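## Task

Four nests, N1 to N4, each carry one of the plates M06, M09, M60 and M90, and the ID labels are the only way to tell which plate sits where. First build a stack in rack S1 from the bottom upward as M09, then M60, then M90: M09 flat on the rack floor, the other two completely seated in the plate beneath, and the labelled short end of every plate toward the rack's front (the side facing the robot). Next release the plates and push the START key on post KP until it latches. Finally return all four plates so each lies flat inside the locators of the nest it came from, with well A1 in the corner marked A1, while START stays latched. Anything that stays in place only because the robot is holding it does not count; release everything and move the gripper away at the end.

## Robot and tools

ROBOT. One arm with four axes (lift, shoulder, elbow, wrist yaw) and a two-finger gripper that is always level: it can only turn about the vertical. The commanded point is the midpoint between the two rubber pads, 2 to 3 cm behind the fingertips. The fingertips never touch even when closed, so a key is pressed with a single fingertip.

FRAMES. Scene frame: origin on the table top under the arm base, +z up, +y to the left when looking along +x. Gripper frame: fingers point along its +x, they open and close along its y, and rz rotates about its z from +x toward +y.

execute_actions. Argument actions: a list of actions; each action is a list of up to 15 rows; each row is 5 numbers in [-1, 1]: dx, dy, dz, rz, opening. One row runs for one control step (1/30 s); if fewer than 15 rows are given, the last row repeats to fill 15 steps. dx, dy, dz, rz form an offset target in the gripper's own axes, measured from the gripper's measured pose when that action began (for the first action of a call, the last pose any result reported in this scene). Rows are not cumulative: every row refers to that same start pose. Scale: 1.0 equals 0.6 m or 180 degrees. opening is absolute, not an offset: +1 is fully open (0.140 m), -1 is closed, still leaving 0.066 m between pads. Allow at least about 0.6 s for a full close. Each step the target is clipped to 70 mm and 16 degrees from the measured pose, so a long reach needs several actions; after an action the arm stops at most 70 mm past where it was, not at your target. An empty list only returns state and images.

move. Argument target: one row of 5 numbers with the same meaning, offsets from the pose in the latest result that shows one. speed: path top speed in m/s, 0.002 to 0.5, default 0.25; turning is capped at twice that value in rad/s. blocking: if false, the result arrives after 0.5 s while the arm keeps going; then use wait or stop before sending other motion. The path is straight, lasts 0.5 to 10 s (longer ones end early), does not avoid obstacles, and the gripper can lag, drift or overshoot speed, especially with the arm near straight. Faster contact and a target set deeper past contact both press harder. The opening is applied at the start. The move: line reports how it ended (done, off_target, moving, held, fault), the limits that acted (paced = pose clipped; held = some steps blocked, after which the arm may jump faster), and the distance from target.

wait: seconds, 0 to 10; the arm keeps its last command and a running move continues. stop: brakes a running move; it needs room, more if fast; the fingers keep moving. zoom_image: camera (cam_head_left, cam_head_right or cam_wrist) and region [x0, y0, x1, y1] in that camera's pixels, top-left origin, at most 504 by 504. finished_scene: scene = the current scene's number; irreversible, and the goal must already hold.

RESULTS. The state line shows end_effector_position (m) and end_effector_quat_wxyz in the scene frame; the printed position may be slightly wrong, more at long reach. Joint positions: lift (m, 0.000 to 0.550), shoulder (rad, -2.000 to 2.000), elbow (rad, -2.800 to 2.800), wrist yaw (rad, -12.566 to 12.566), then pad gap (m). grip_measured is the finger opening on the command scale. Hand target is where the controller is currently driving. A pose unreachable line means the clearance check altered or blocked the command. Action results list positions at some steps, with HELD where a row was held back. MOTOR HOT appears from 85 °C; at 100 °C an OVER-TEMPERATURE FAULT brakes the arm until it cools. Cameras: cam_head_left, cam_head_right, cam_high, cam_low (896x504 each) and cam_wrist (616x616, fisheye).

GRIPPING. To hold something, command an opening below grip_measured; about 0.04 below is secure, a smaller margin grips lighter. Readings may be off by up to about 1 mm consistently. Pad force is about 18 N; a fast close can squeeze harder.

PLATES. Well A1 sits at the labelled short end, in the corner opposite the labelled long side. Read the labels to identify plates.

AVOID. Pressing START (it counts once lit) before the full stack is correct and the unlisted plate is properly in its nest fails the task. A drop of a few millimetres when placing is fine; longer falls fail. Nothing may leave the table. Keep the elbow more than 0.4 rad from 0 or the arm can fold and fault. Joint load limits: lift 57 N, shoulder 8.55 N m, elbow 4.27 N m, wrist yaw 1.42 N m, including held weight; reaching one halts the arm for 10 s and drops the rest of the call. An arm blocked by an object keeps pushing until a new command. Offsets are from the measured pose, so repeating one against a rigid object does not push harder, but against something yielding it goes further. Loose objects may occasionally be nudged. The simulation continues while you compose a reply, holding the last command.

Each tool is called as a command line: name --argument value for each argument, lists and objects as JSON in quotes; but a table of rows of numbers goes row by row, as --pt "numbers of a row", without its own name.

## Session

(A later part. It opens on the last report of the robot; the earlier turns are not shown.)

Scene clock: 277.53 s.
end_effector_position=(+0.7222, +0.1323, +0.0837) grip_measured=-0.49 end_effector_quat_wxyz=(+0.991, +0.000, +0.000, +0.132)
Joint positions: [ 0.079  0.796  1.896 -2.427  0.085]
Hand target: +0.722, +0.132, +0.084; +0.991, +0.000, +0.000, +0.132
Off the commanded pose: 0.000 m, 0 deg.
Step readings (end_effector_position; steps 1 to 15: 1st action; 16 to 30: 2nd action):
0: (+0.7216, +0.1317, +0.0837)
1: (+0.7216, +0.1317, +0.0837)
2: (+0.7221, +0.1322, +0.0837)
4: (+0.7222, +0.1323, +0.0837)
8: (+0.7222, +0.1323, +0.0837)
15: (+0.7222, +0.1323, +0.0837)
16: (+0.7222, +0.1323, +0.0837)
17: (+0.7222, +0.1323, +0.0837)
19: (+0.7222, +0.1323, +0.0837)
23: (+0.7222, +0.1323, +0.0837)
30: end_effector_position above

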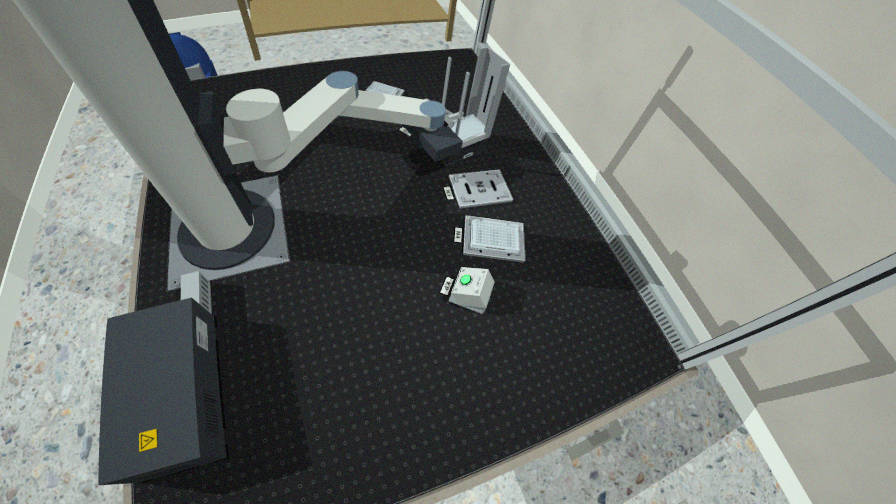

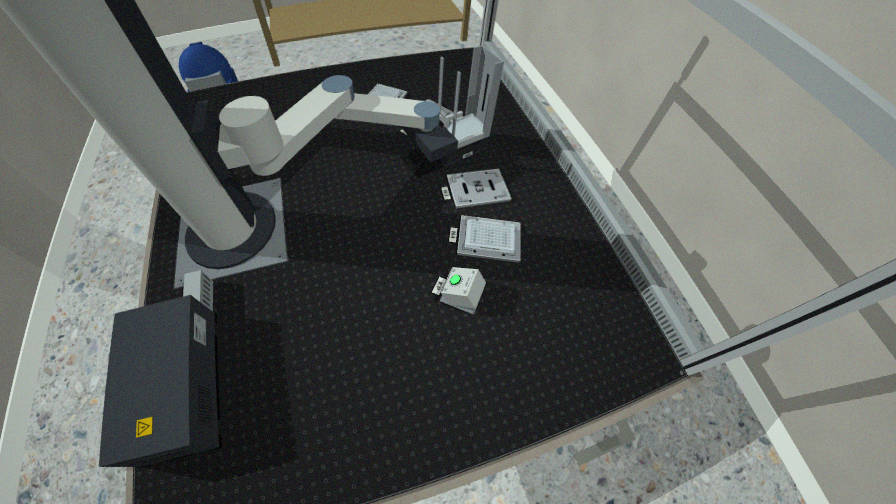

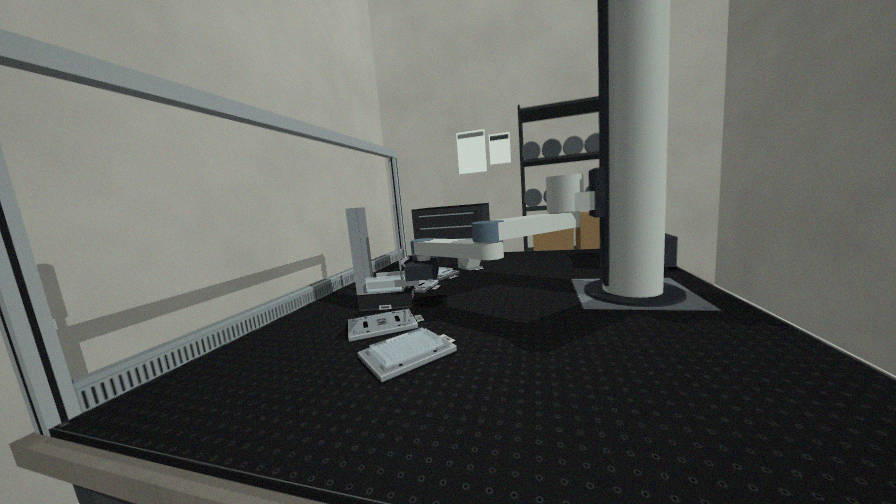

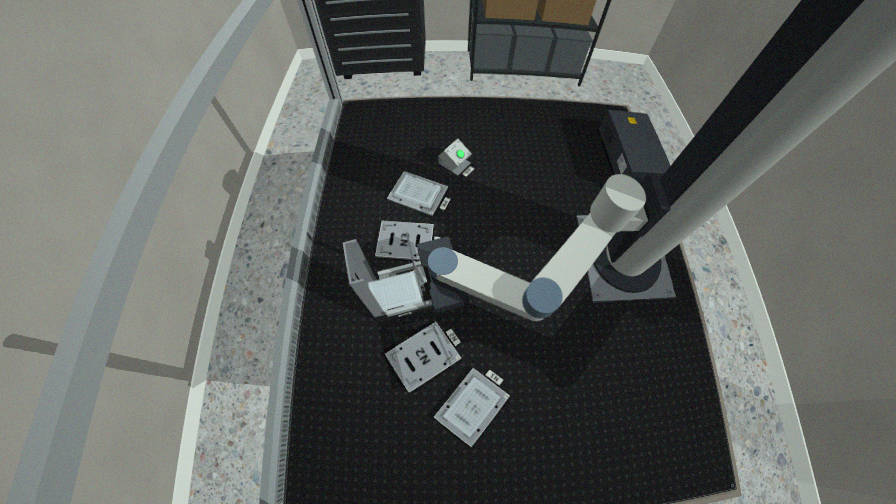

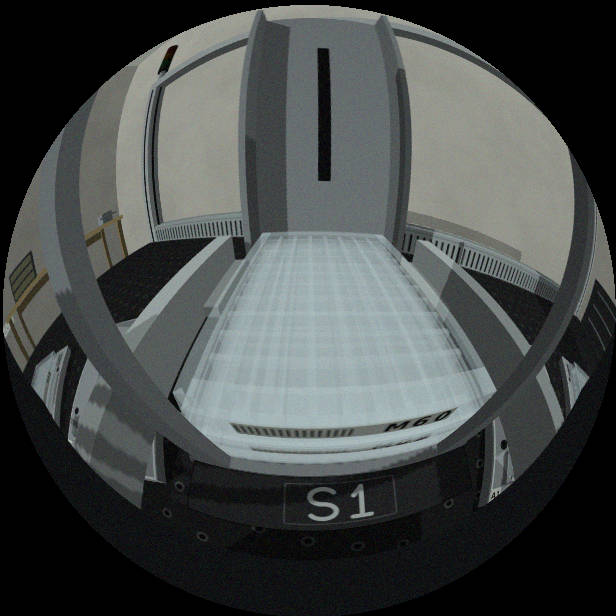

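zoom_image --camera "cam_wrist" --region '[140, 340, 520, 520]'

move --target '[0,0,0.03,0,-0.525]' --speed 0.03

zoom_image --camera "cam_wrist" --region '[140, 340, 520, 520]'

Region (140, 340, 520, 520) of cam_wrist's 616x616 image, scaled by 1.326, with more detail than that image has; it fills the top 239 rows of this view, and the rest is white.

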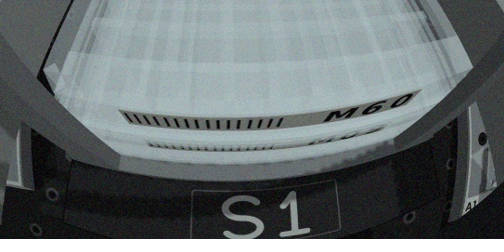

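Scene clock: 278.67 s.
end_effector_position=(+0.7222, +0.1323, +0.1017) grip_measured=-0.49 end_effector_quat_wxyz=(+0.991, +0.000, +0.000, +0.132)
Joint positions: [ 0.097  0.796  1.896 -2.427  0.085]
Hand target: +0.722, +0.132, +0.102; +0.991, +0.000, +0.000, +0.132
Off the commanded pose: 0.000 m, 0 deg.
move: done

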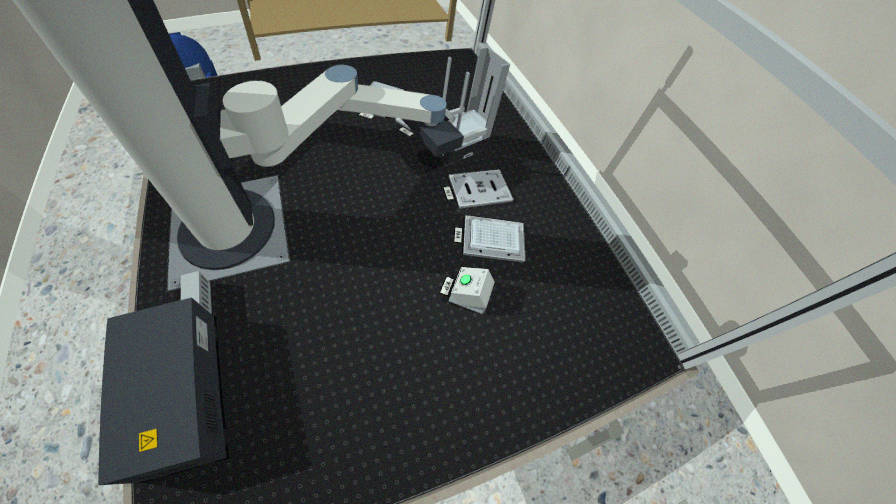

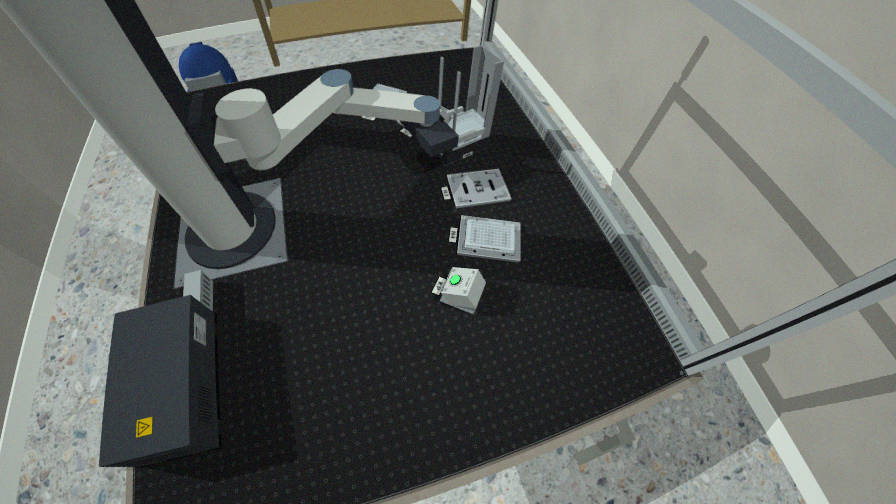

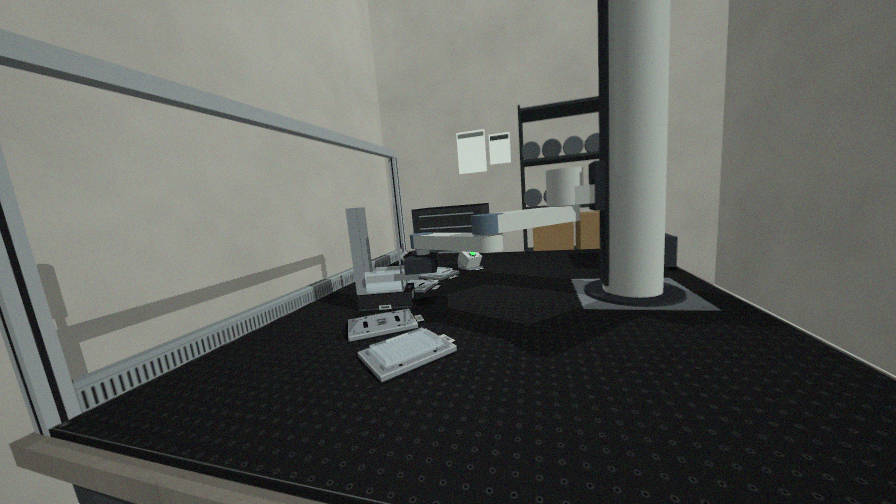

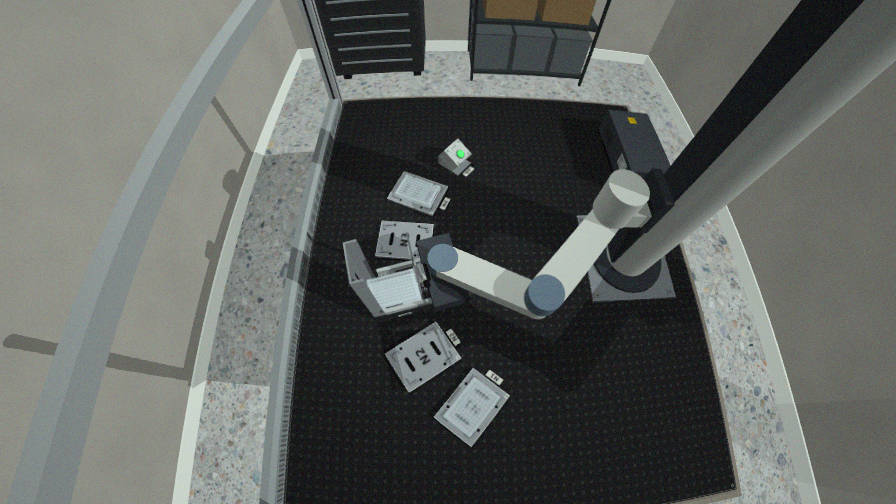

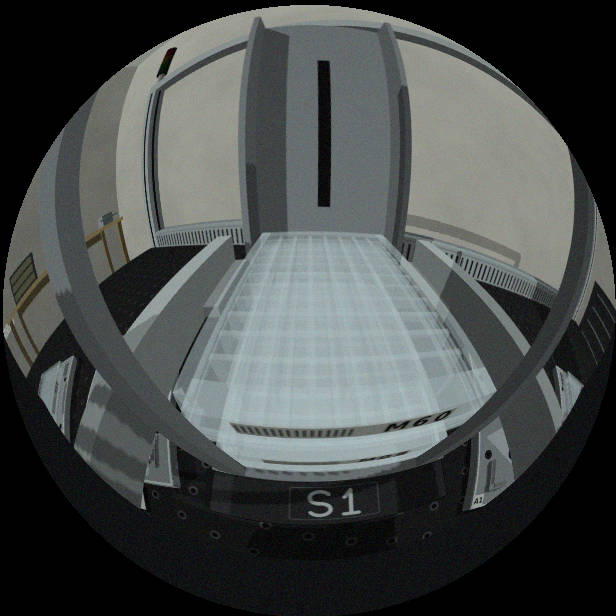

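Region (140, 340, 520, 520) of cam_wrist's 616x616 image, scaled by 1.326, with more detail than that image has; it fills the top 239 rows of this view, and the rest is white.

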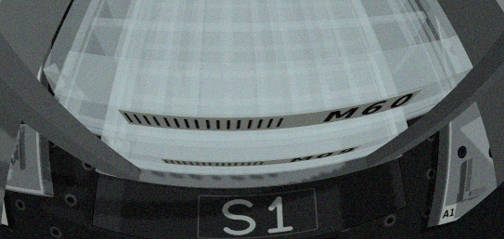

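move --target '[0,0,0.4222,0,-0.525]' --speed 0.11

Scene clock: 281.67 s.
end_effector_position=(+0.7222, +0.1323, +0.3551) grip_measured=-0.49 end_effector_quat_wxyz=(+0.991, +0.000, +0.000, +0.132)
Joint positions: [ 0.35   0.796  1.896 -2.427  0.085]
Hand target: +0.722, +0.132, +0.355; +0.991, +0.000, +0.000, +0.132
Off the commanded pose: 0.000 m, 0 deg.
move: done

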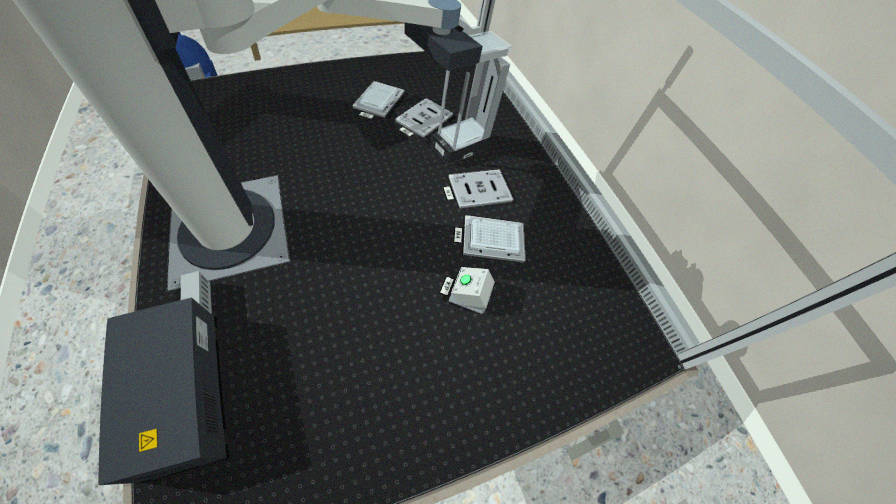

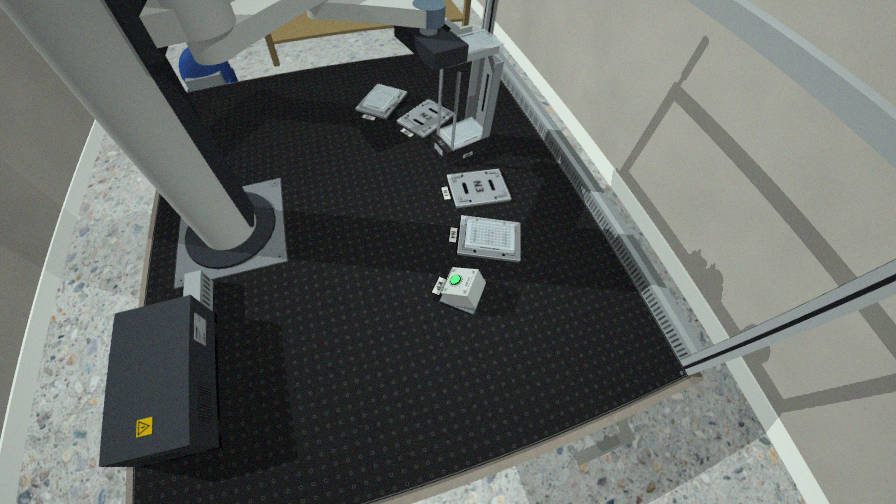

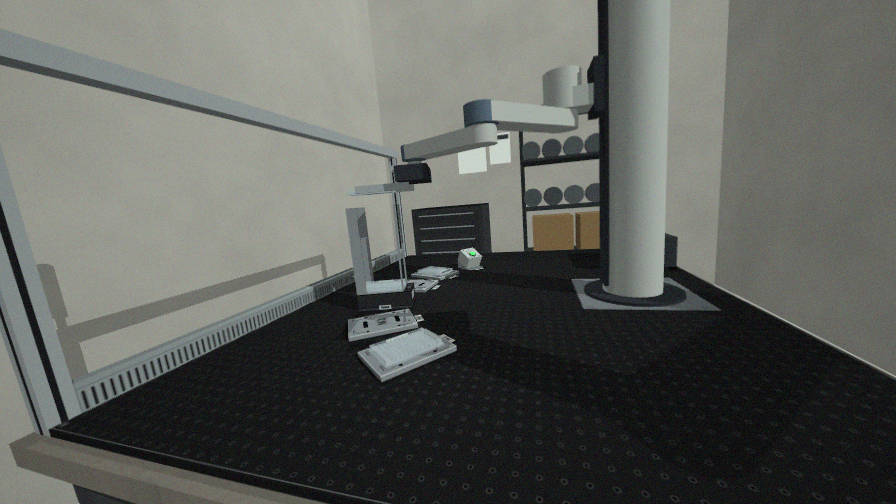

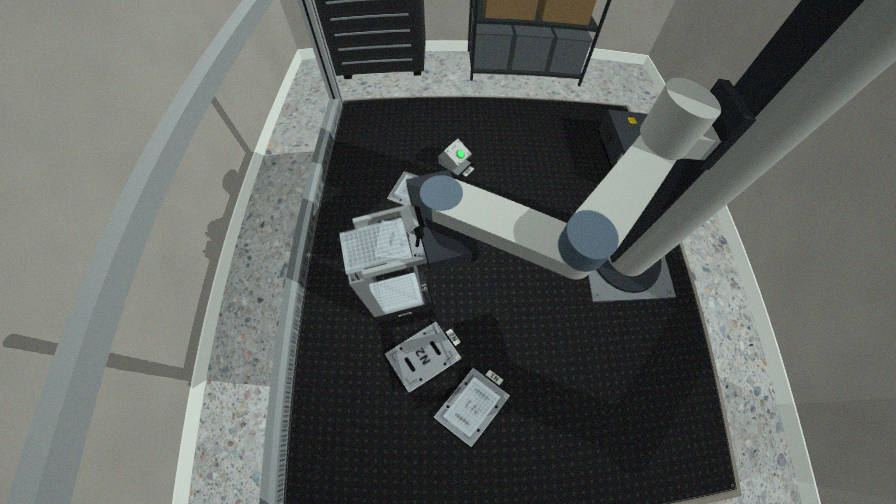

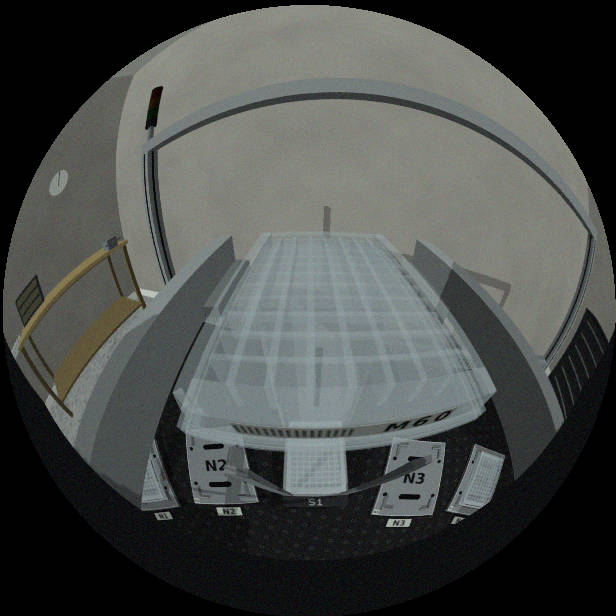

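move --target '[-0.1048,-0.2956,0,-0.1104,-0.525]' --speed 0.16

move --target '[0,0,-0.5085,0,-0.525]' --speed 0.18

Scene clock: 283.83 s.
end_effector_position=(+0.7078, -0.0556, +0.3551) grip_measured=-0.49 end_effector_quat_wxyz=(+0.999, +0.000, +0.000, -0.042)
Joint positions: [ 0.35   0.531  1.725 -2.339  0.085]
Hand target: +0.708, -0.055, +0.355; +0.999, +0.000, +0.000, -0.041
Off the commanded pose: 0.000 m, 0 deg.
move: done

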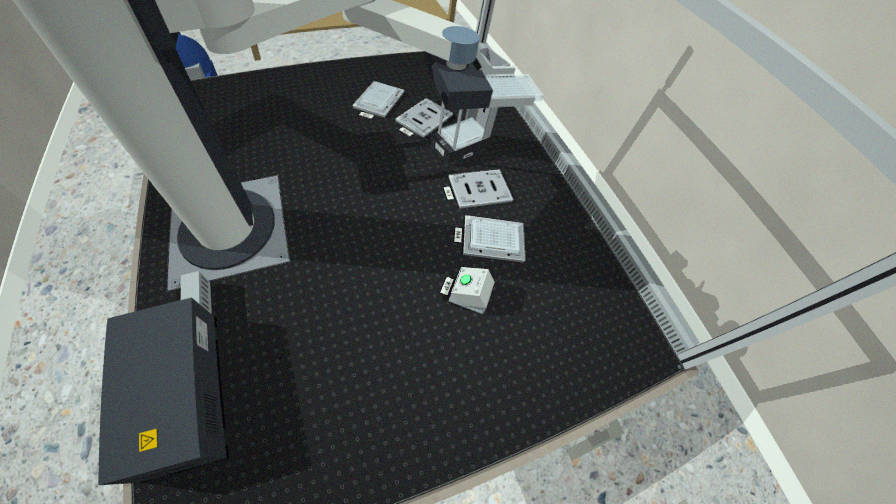

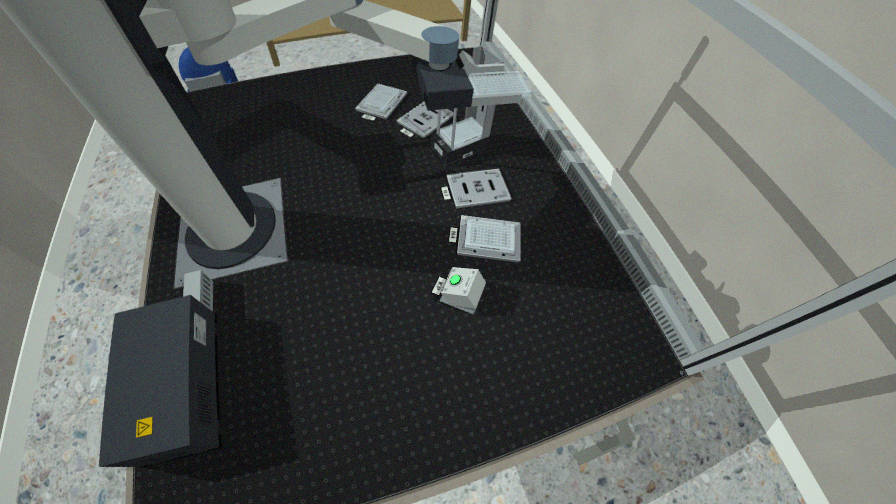

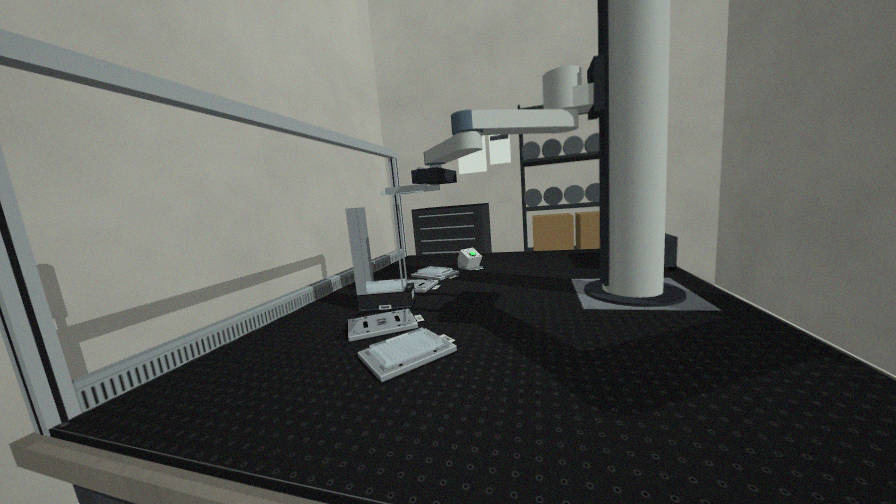

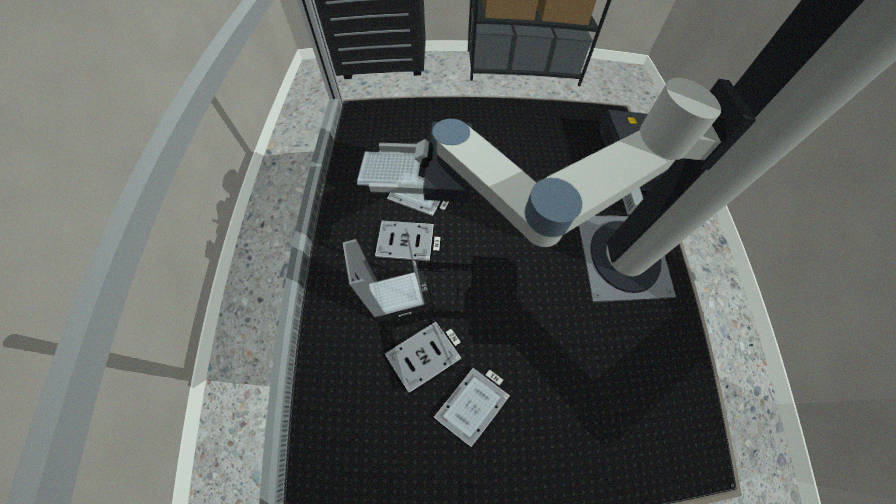

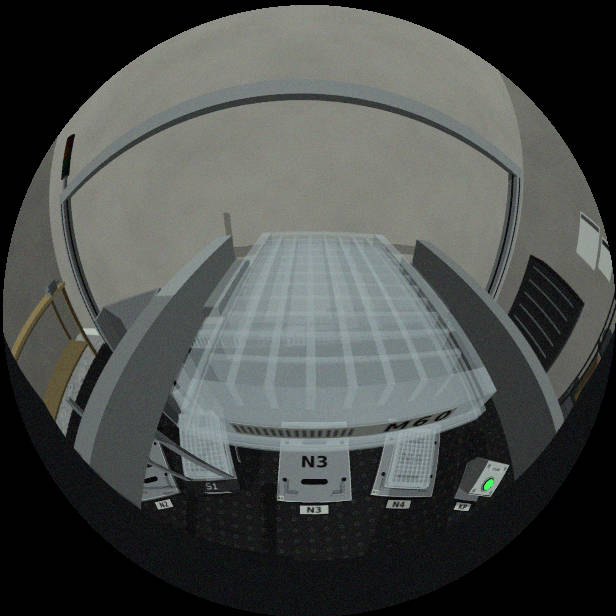

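Scene clock: 285.90 s.
end_effector_position=(+0.7078, -0.0556, +0.0499) grip_measured=-0.49 end_effector_quat_wxyz=(+0.999, +0.000, +0.000, -0.042)
Joint positions: [ 0.045  0.531  1.725 -2.339  0.085]
Hand target: +0.708, -0.056, +0.050; +0.999, +0.000, +0.000, -0.042
Off the commanded pose: 0.000 m, 0 deg.
move: done

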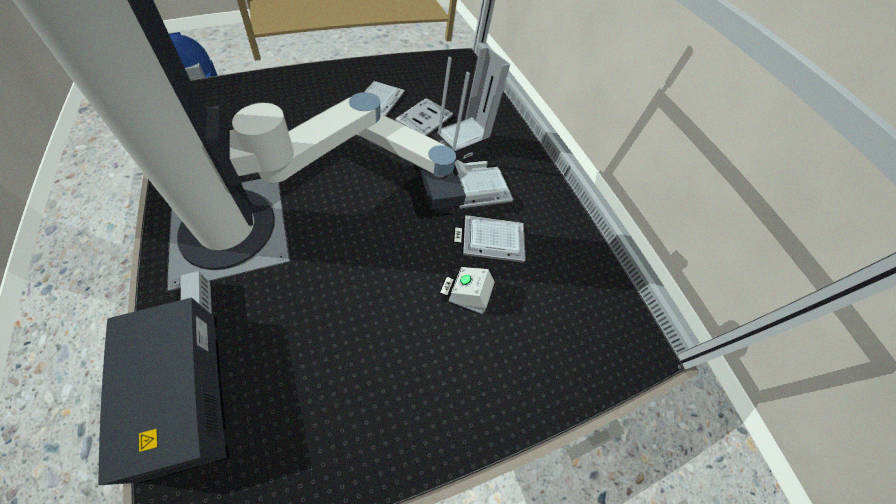

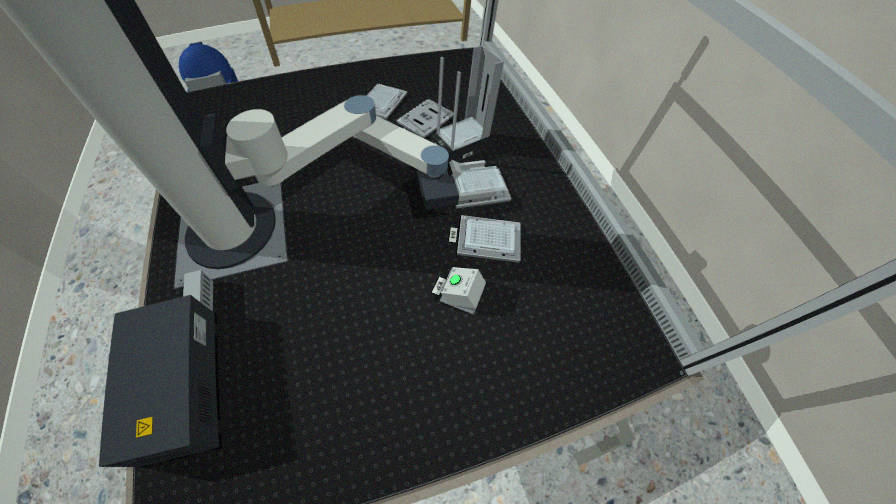

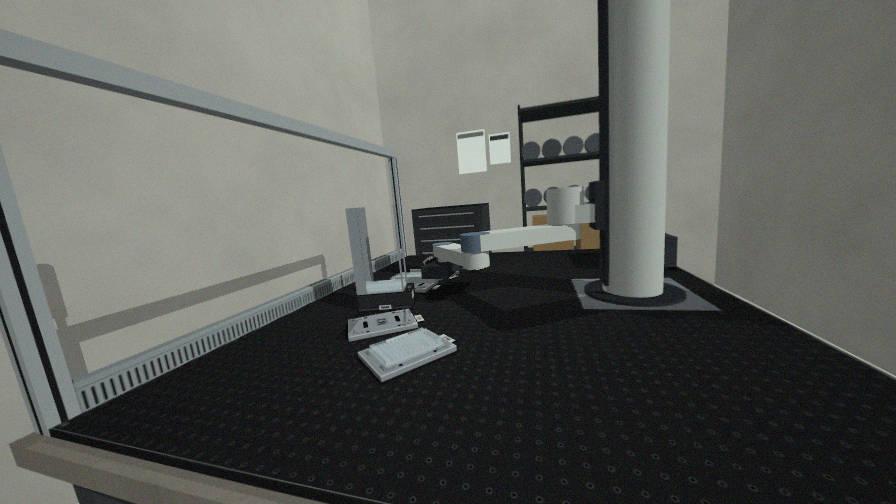

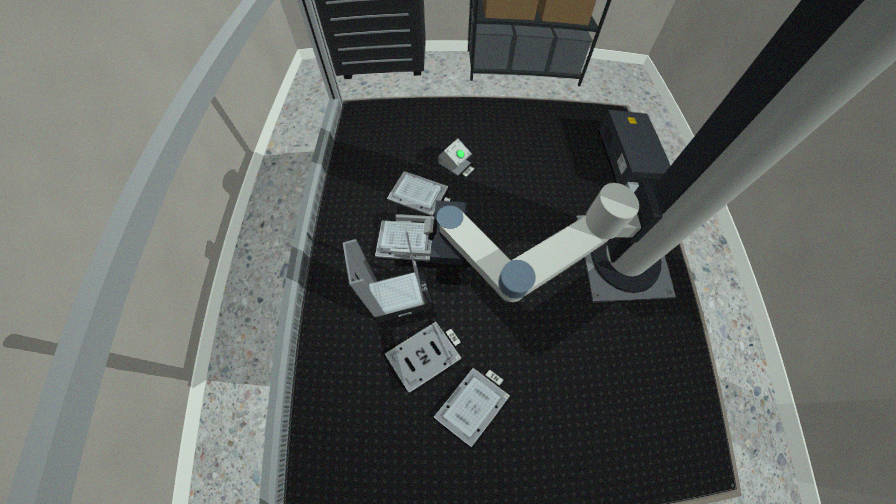

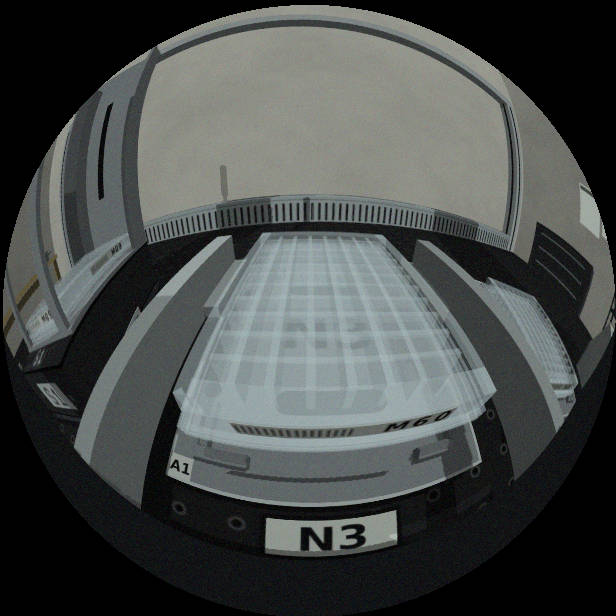

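move --target '[0.002,0.0003,-0.02,0,-0.525]' --speed 0.02

zoom_image --camera "cam_wrist" --region '[140, 340, 520, 520]'

Scene clock: 287.47 s.
end_effector_position=(+0.7090, -0.0554, +0.0378) grip_measured=-0.49 end_effector_quat_wxyz=(+0.999, +0.000, +0.000, -0.041)
Joint positions: [ 0.033  0.529  1.732 -2.344  0.085]
Hand target: +0.709, -0.056, +0.038; +0.999, +0.000, +0.000, -0.042
Off the commanded pose: 0.000 m, 0 deg.
move: done

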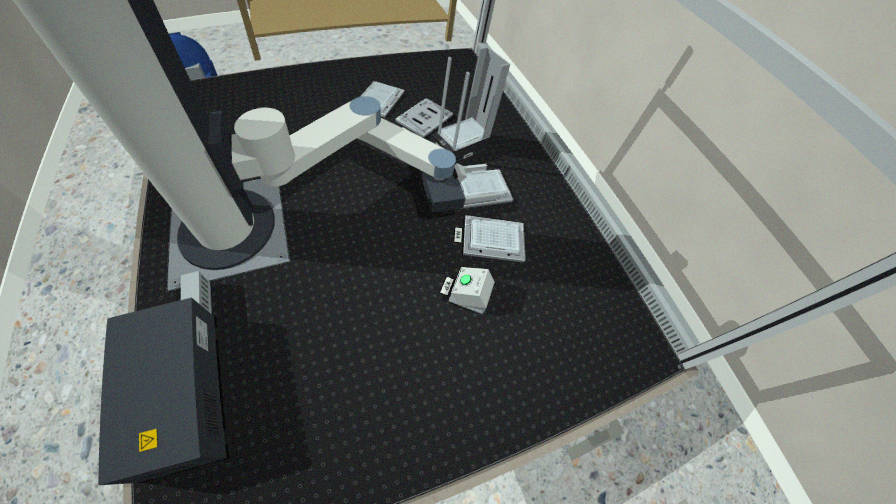

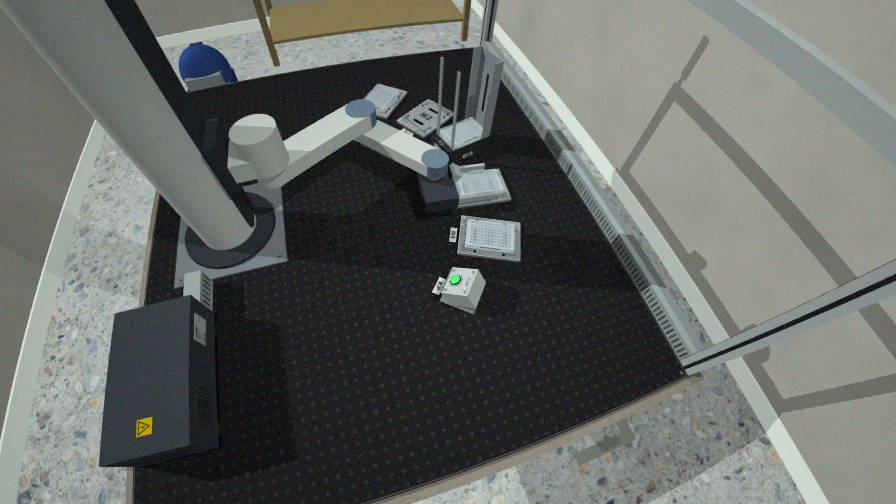

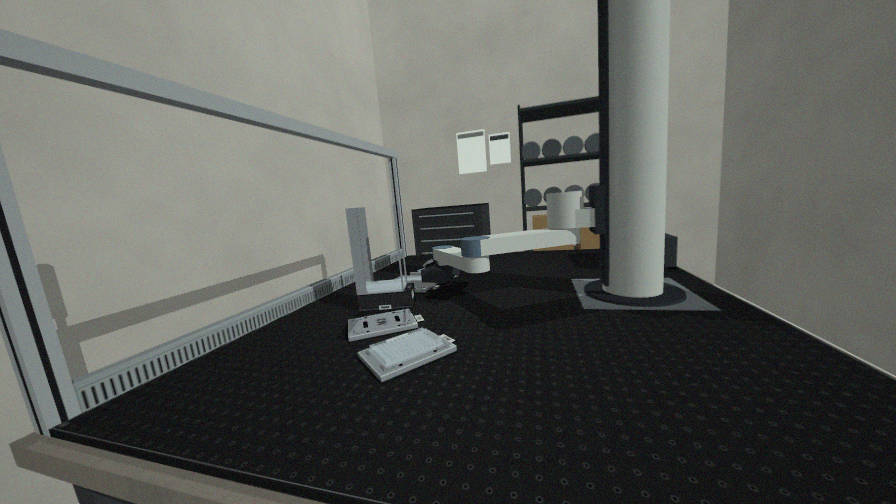

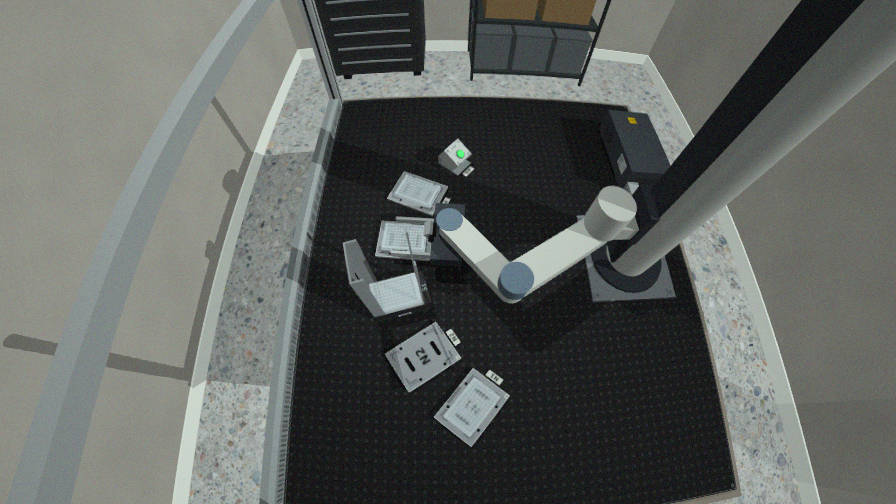

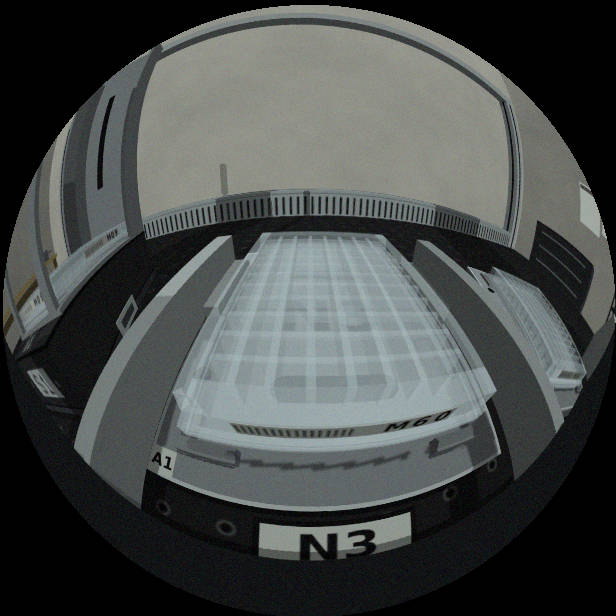

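Region (140, 340, 520, 520) of cam_wrist's 616x616 image, scaled by 1.326, with more detail than that image has; it fills the top 239 rows of this view, and the rest is white.

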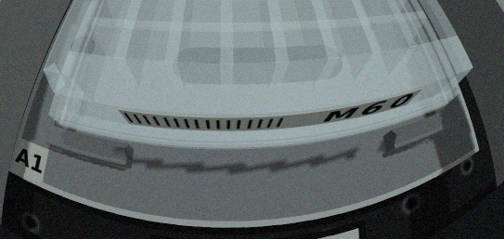

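move --target '[0.0015,0,-0.0075,0,-0.525]' --speed 0.008

zoom_image --camera "cam_wrist" --region '[140, 380, 330, 500]'

zoom_image --camera "cam_wrist" --region '[330, 380, 520, 500]'

Scene clock: 288.90 s.
end_effector_position=(+0.7098, -0.0554, +0.0334) grip_measured=-0.49 end_effector_quat_wxyz=(+0.999, +0.000, +0.000, -0.041)
Joint positions: [ 0.028  0.527  1.737 -2.347  0.085]
Hand target: +0.710, -0.055, +0.033; +0.999, +0.000, +0.000, -0.041
Off the commanded pose: 0.000 m, 0 deg.
move: done

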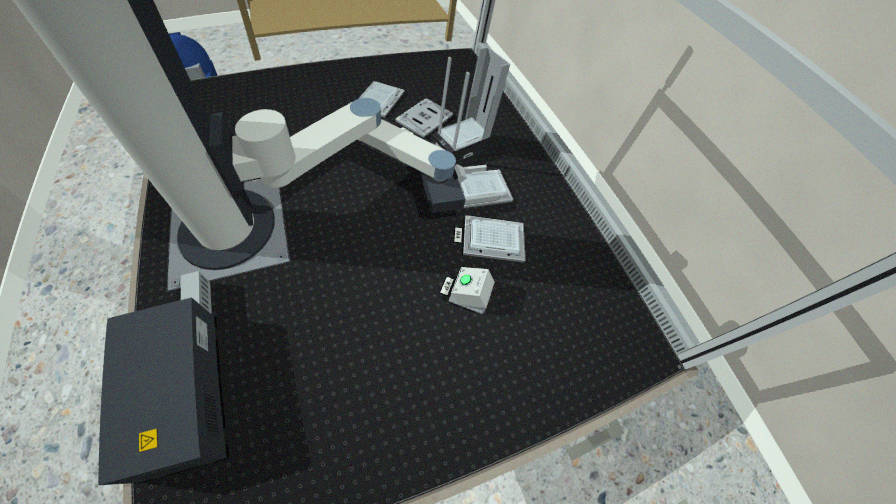

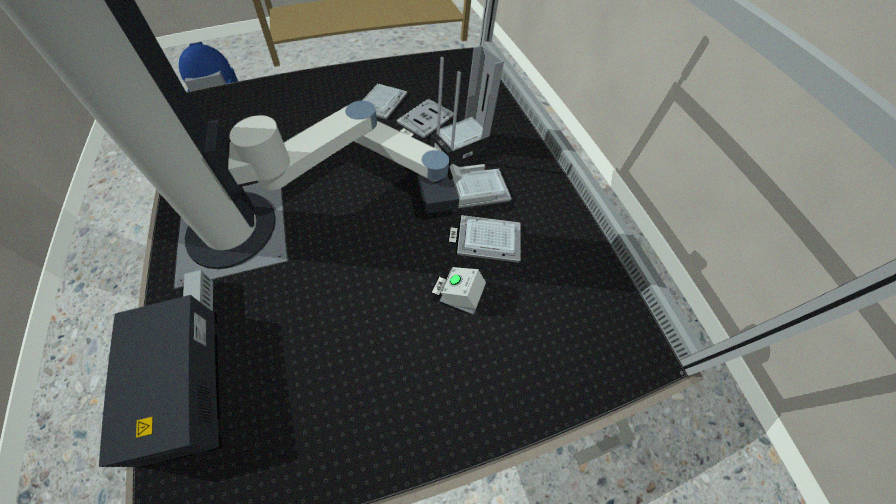

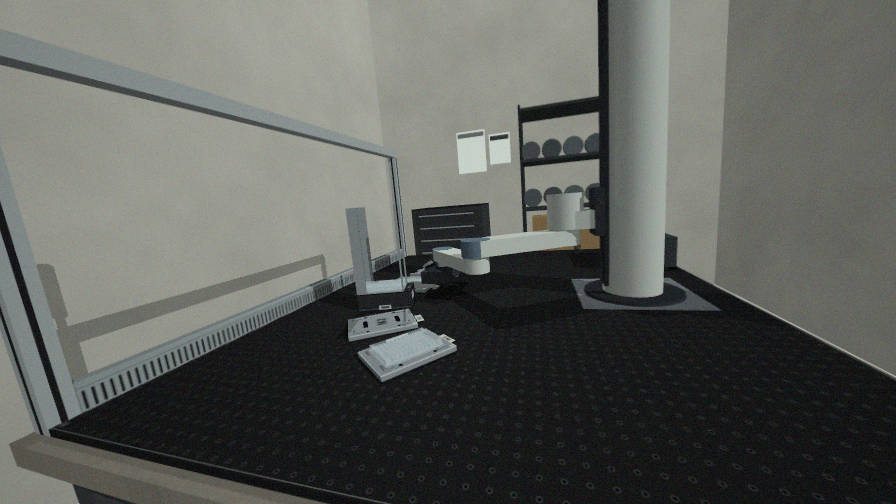

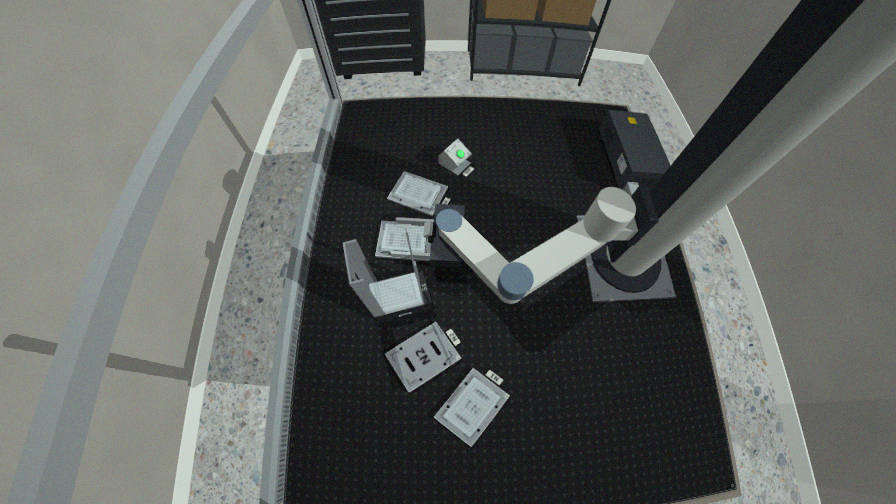

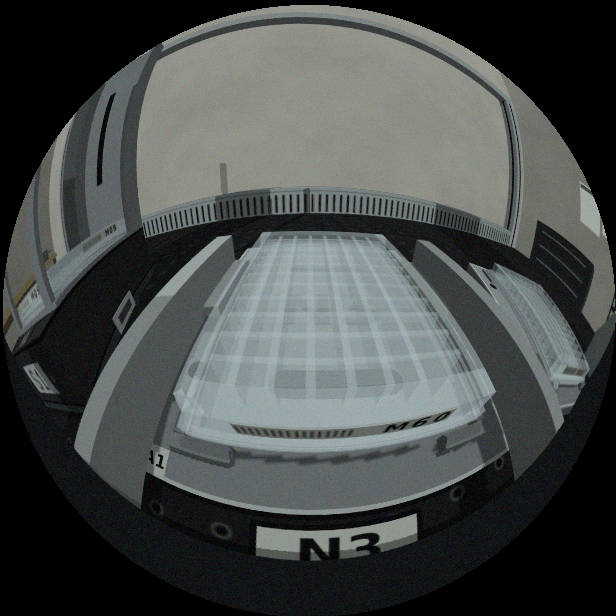

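Region (140, 380, 330, 500) of cam_wrist's 616x616 image, scaled by 2.653, with more detail than that image has; it fills the top 318 rows of this view, and the rest is white.

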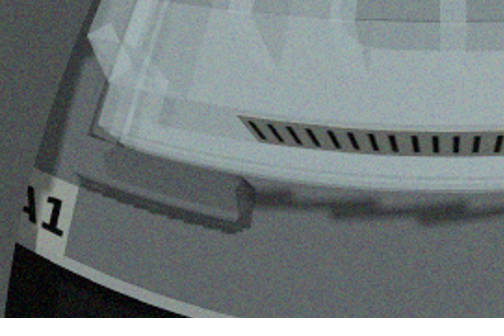

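Region (330, 380, 520, 500) of cam_wrist's 616x616 image, scaled by 2.653, with more detail than that image has; it fills the top 318 rows of this view, and the rest is white.

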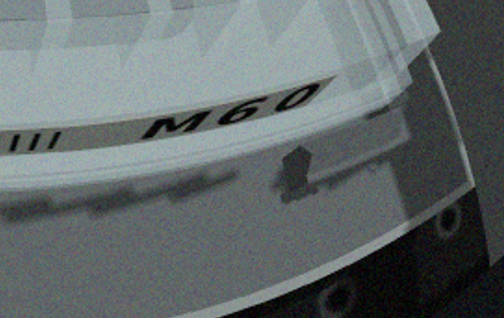

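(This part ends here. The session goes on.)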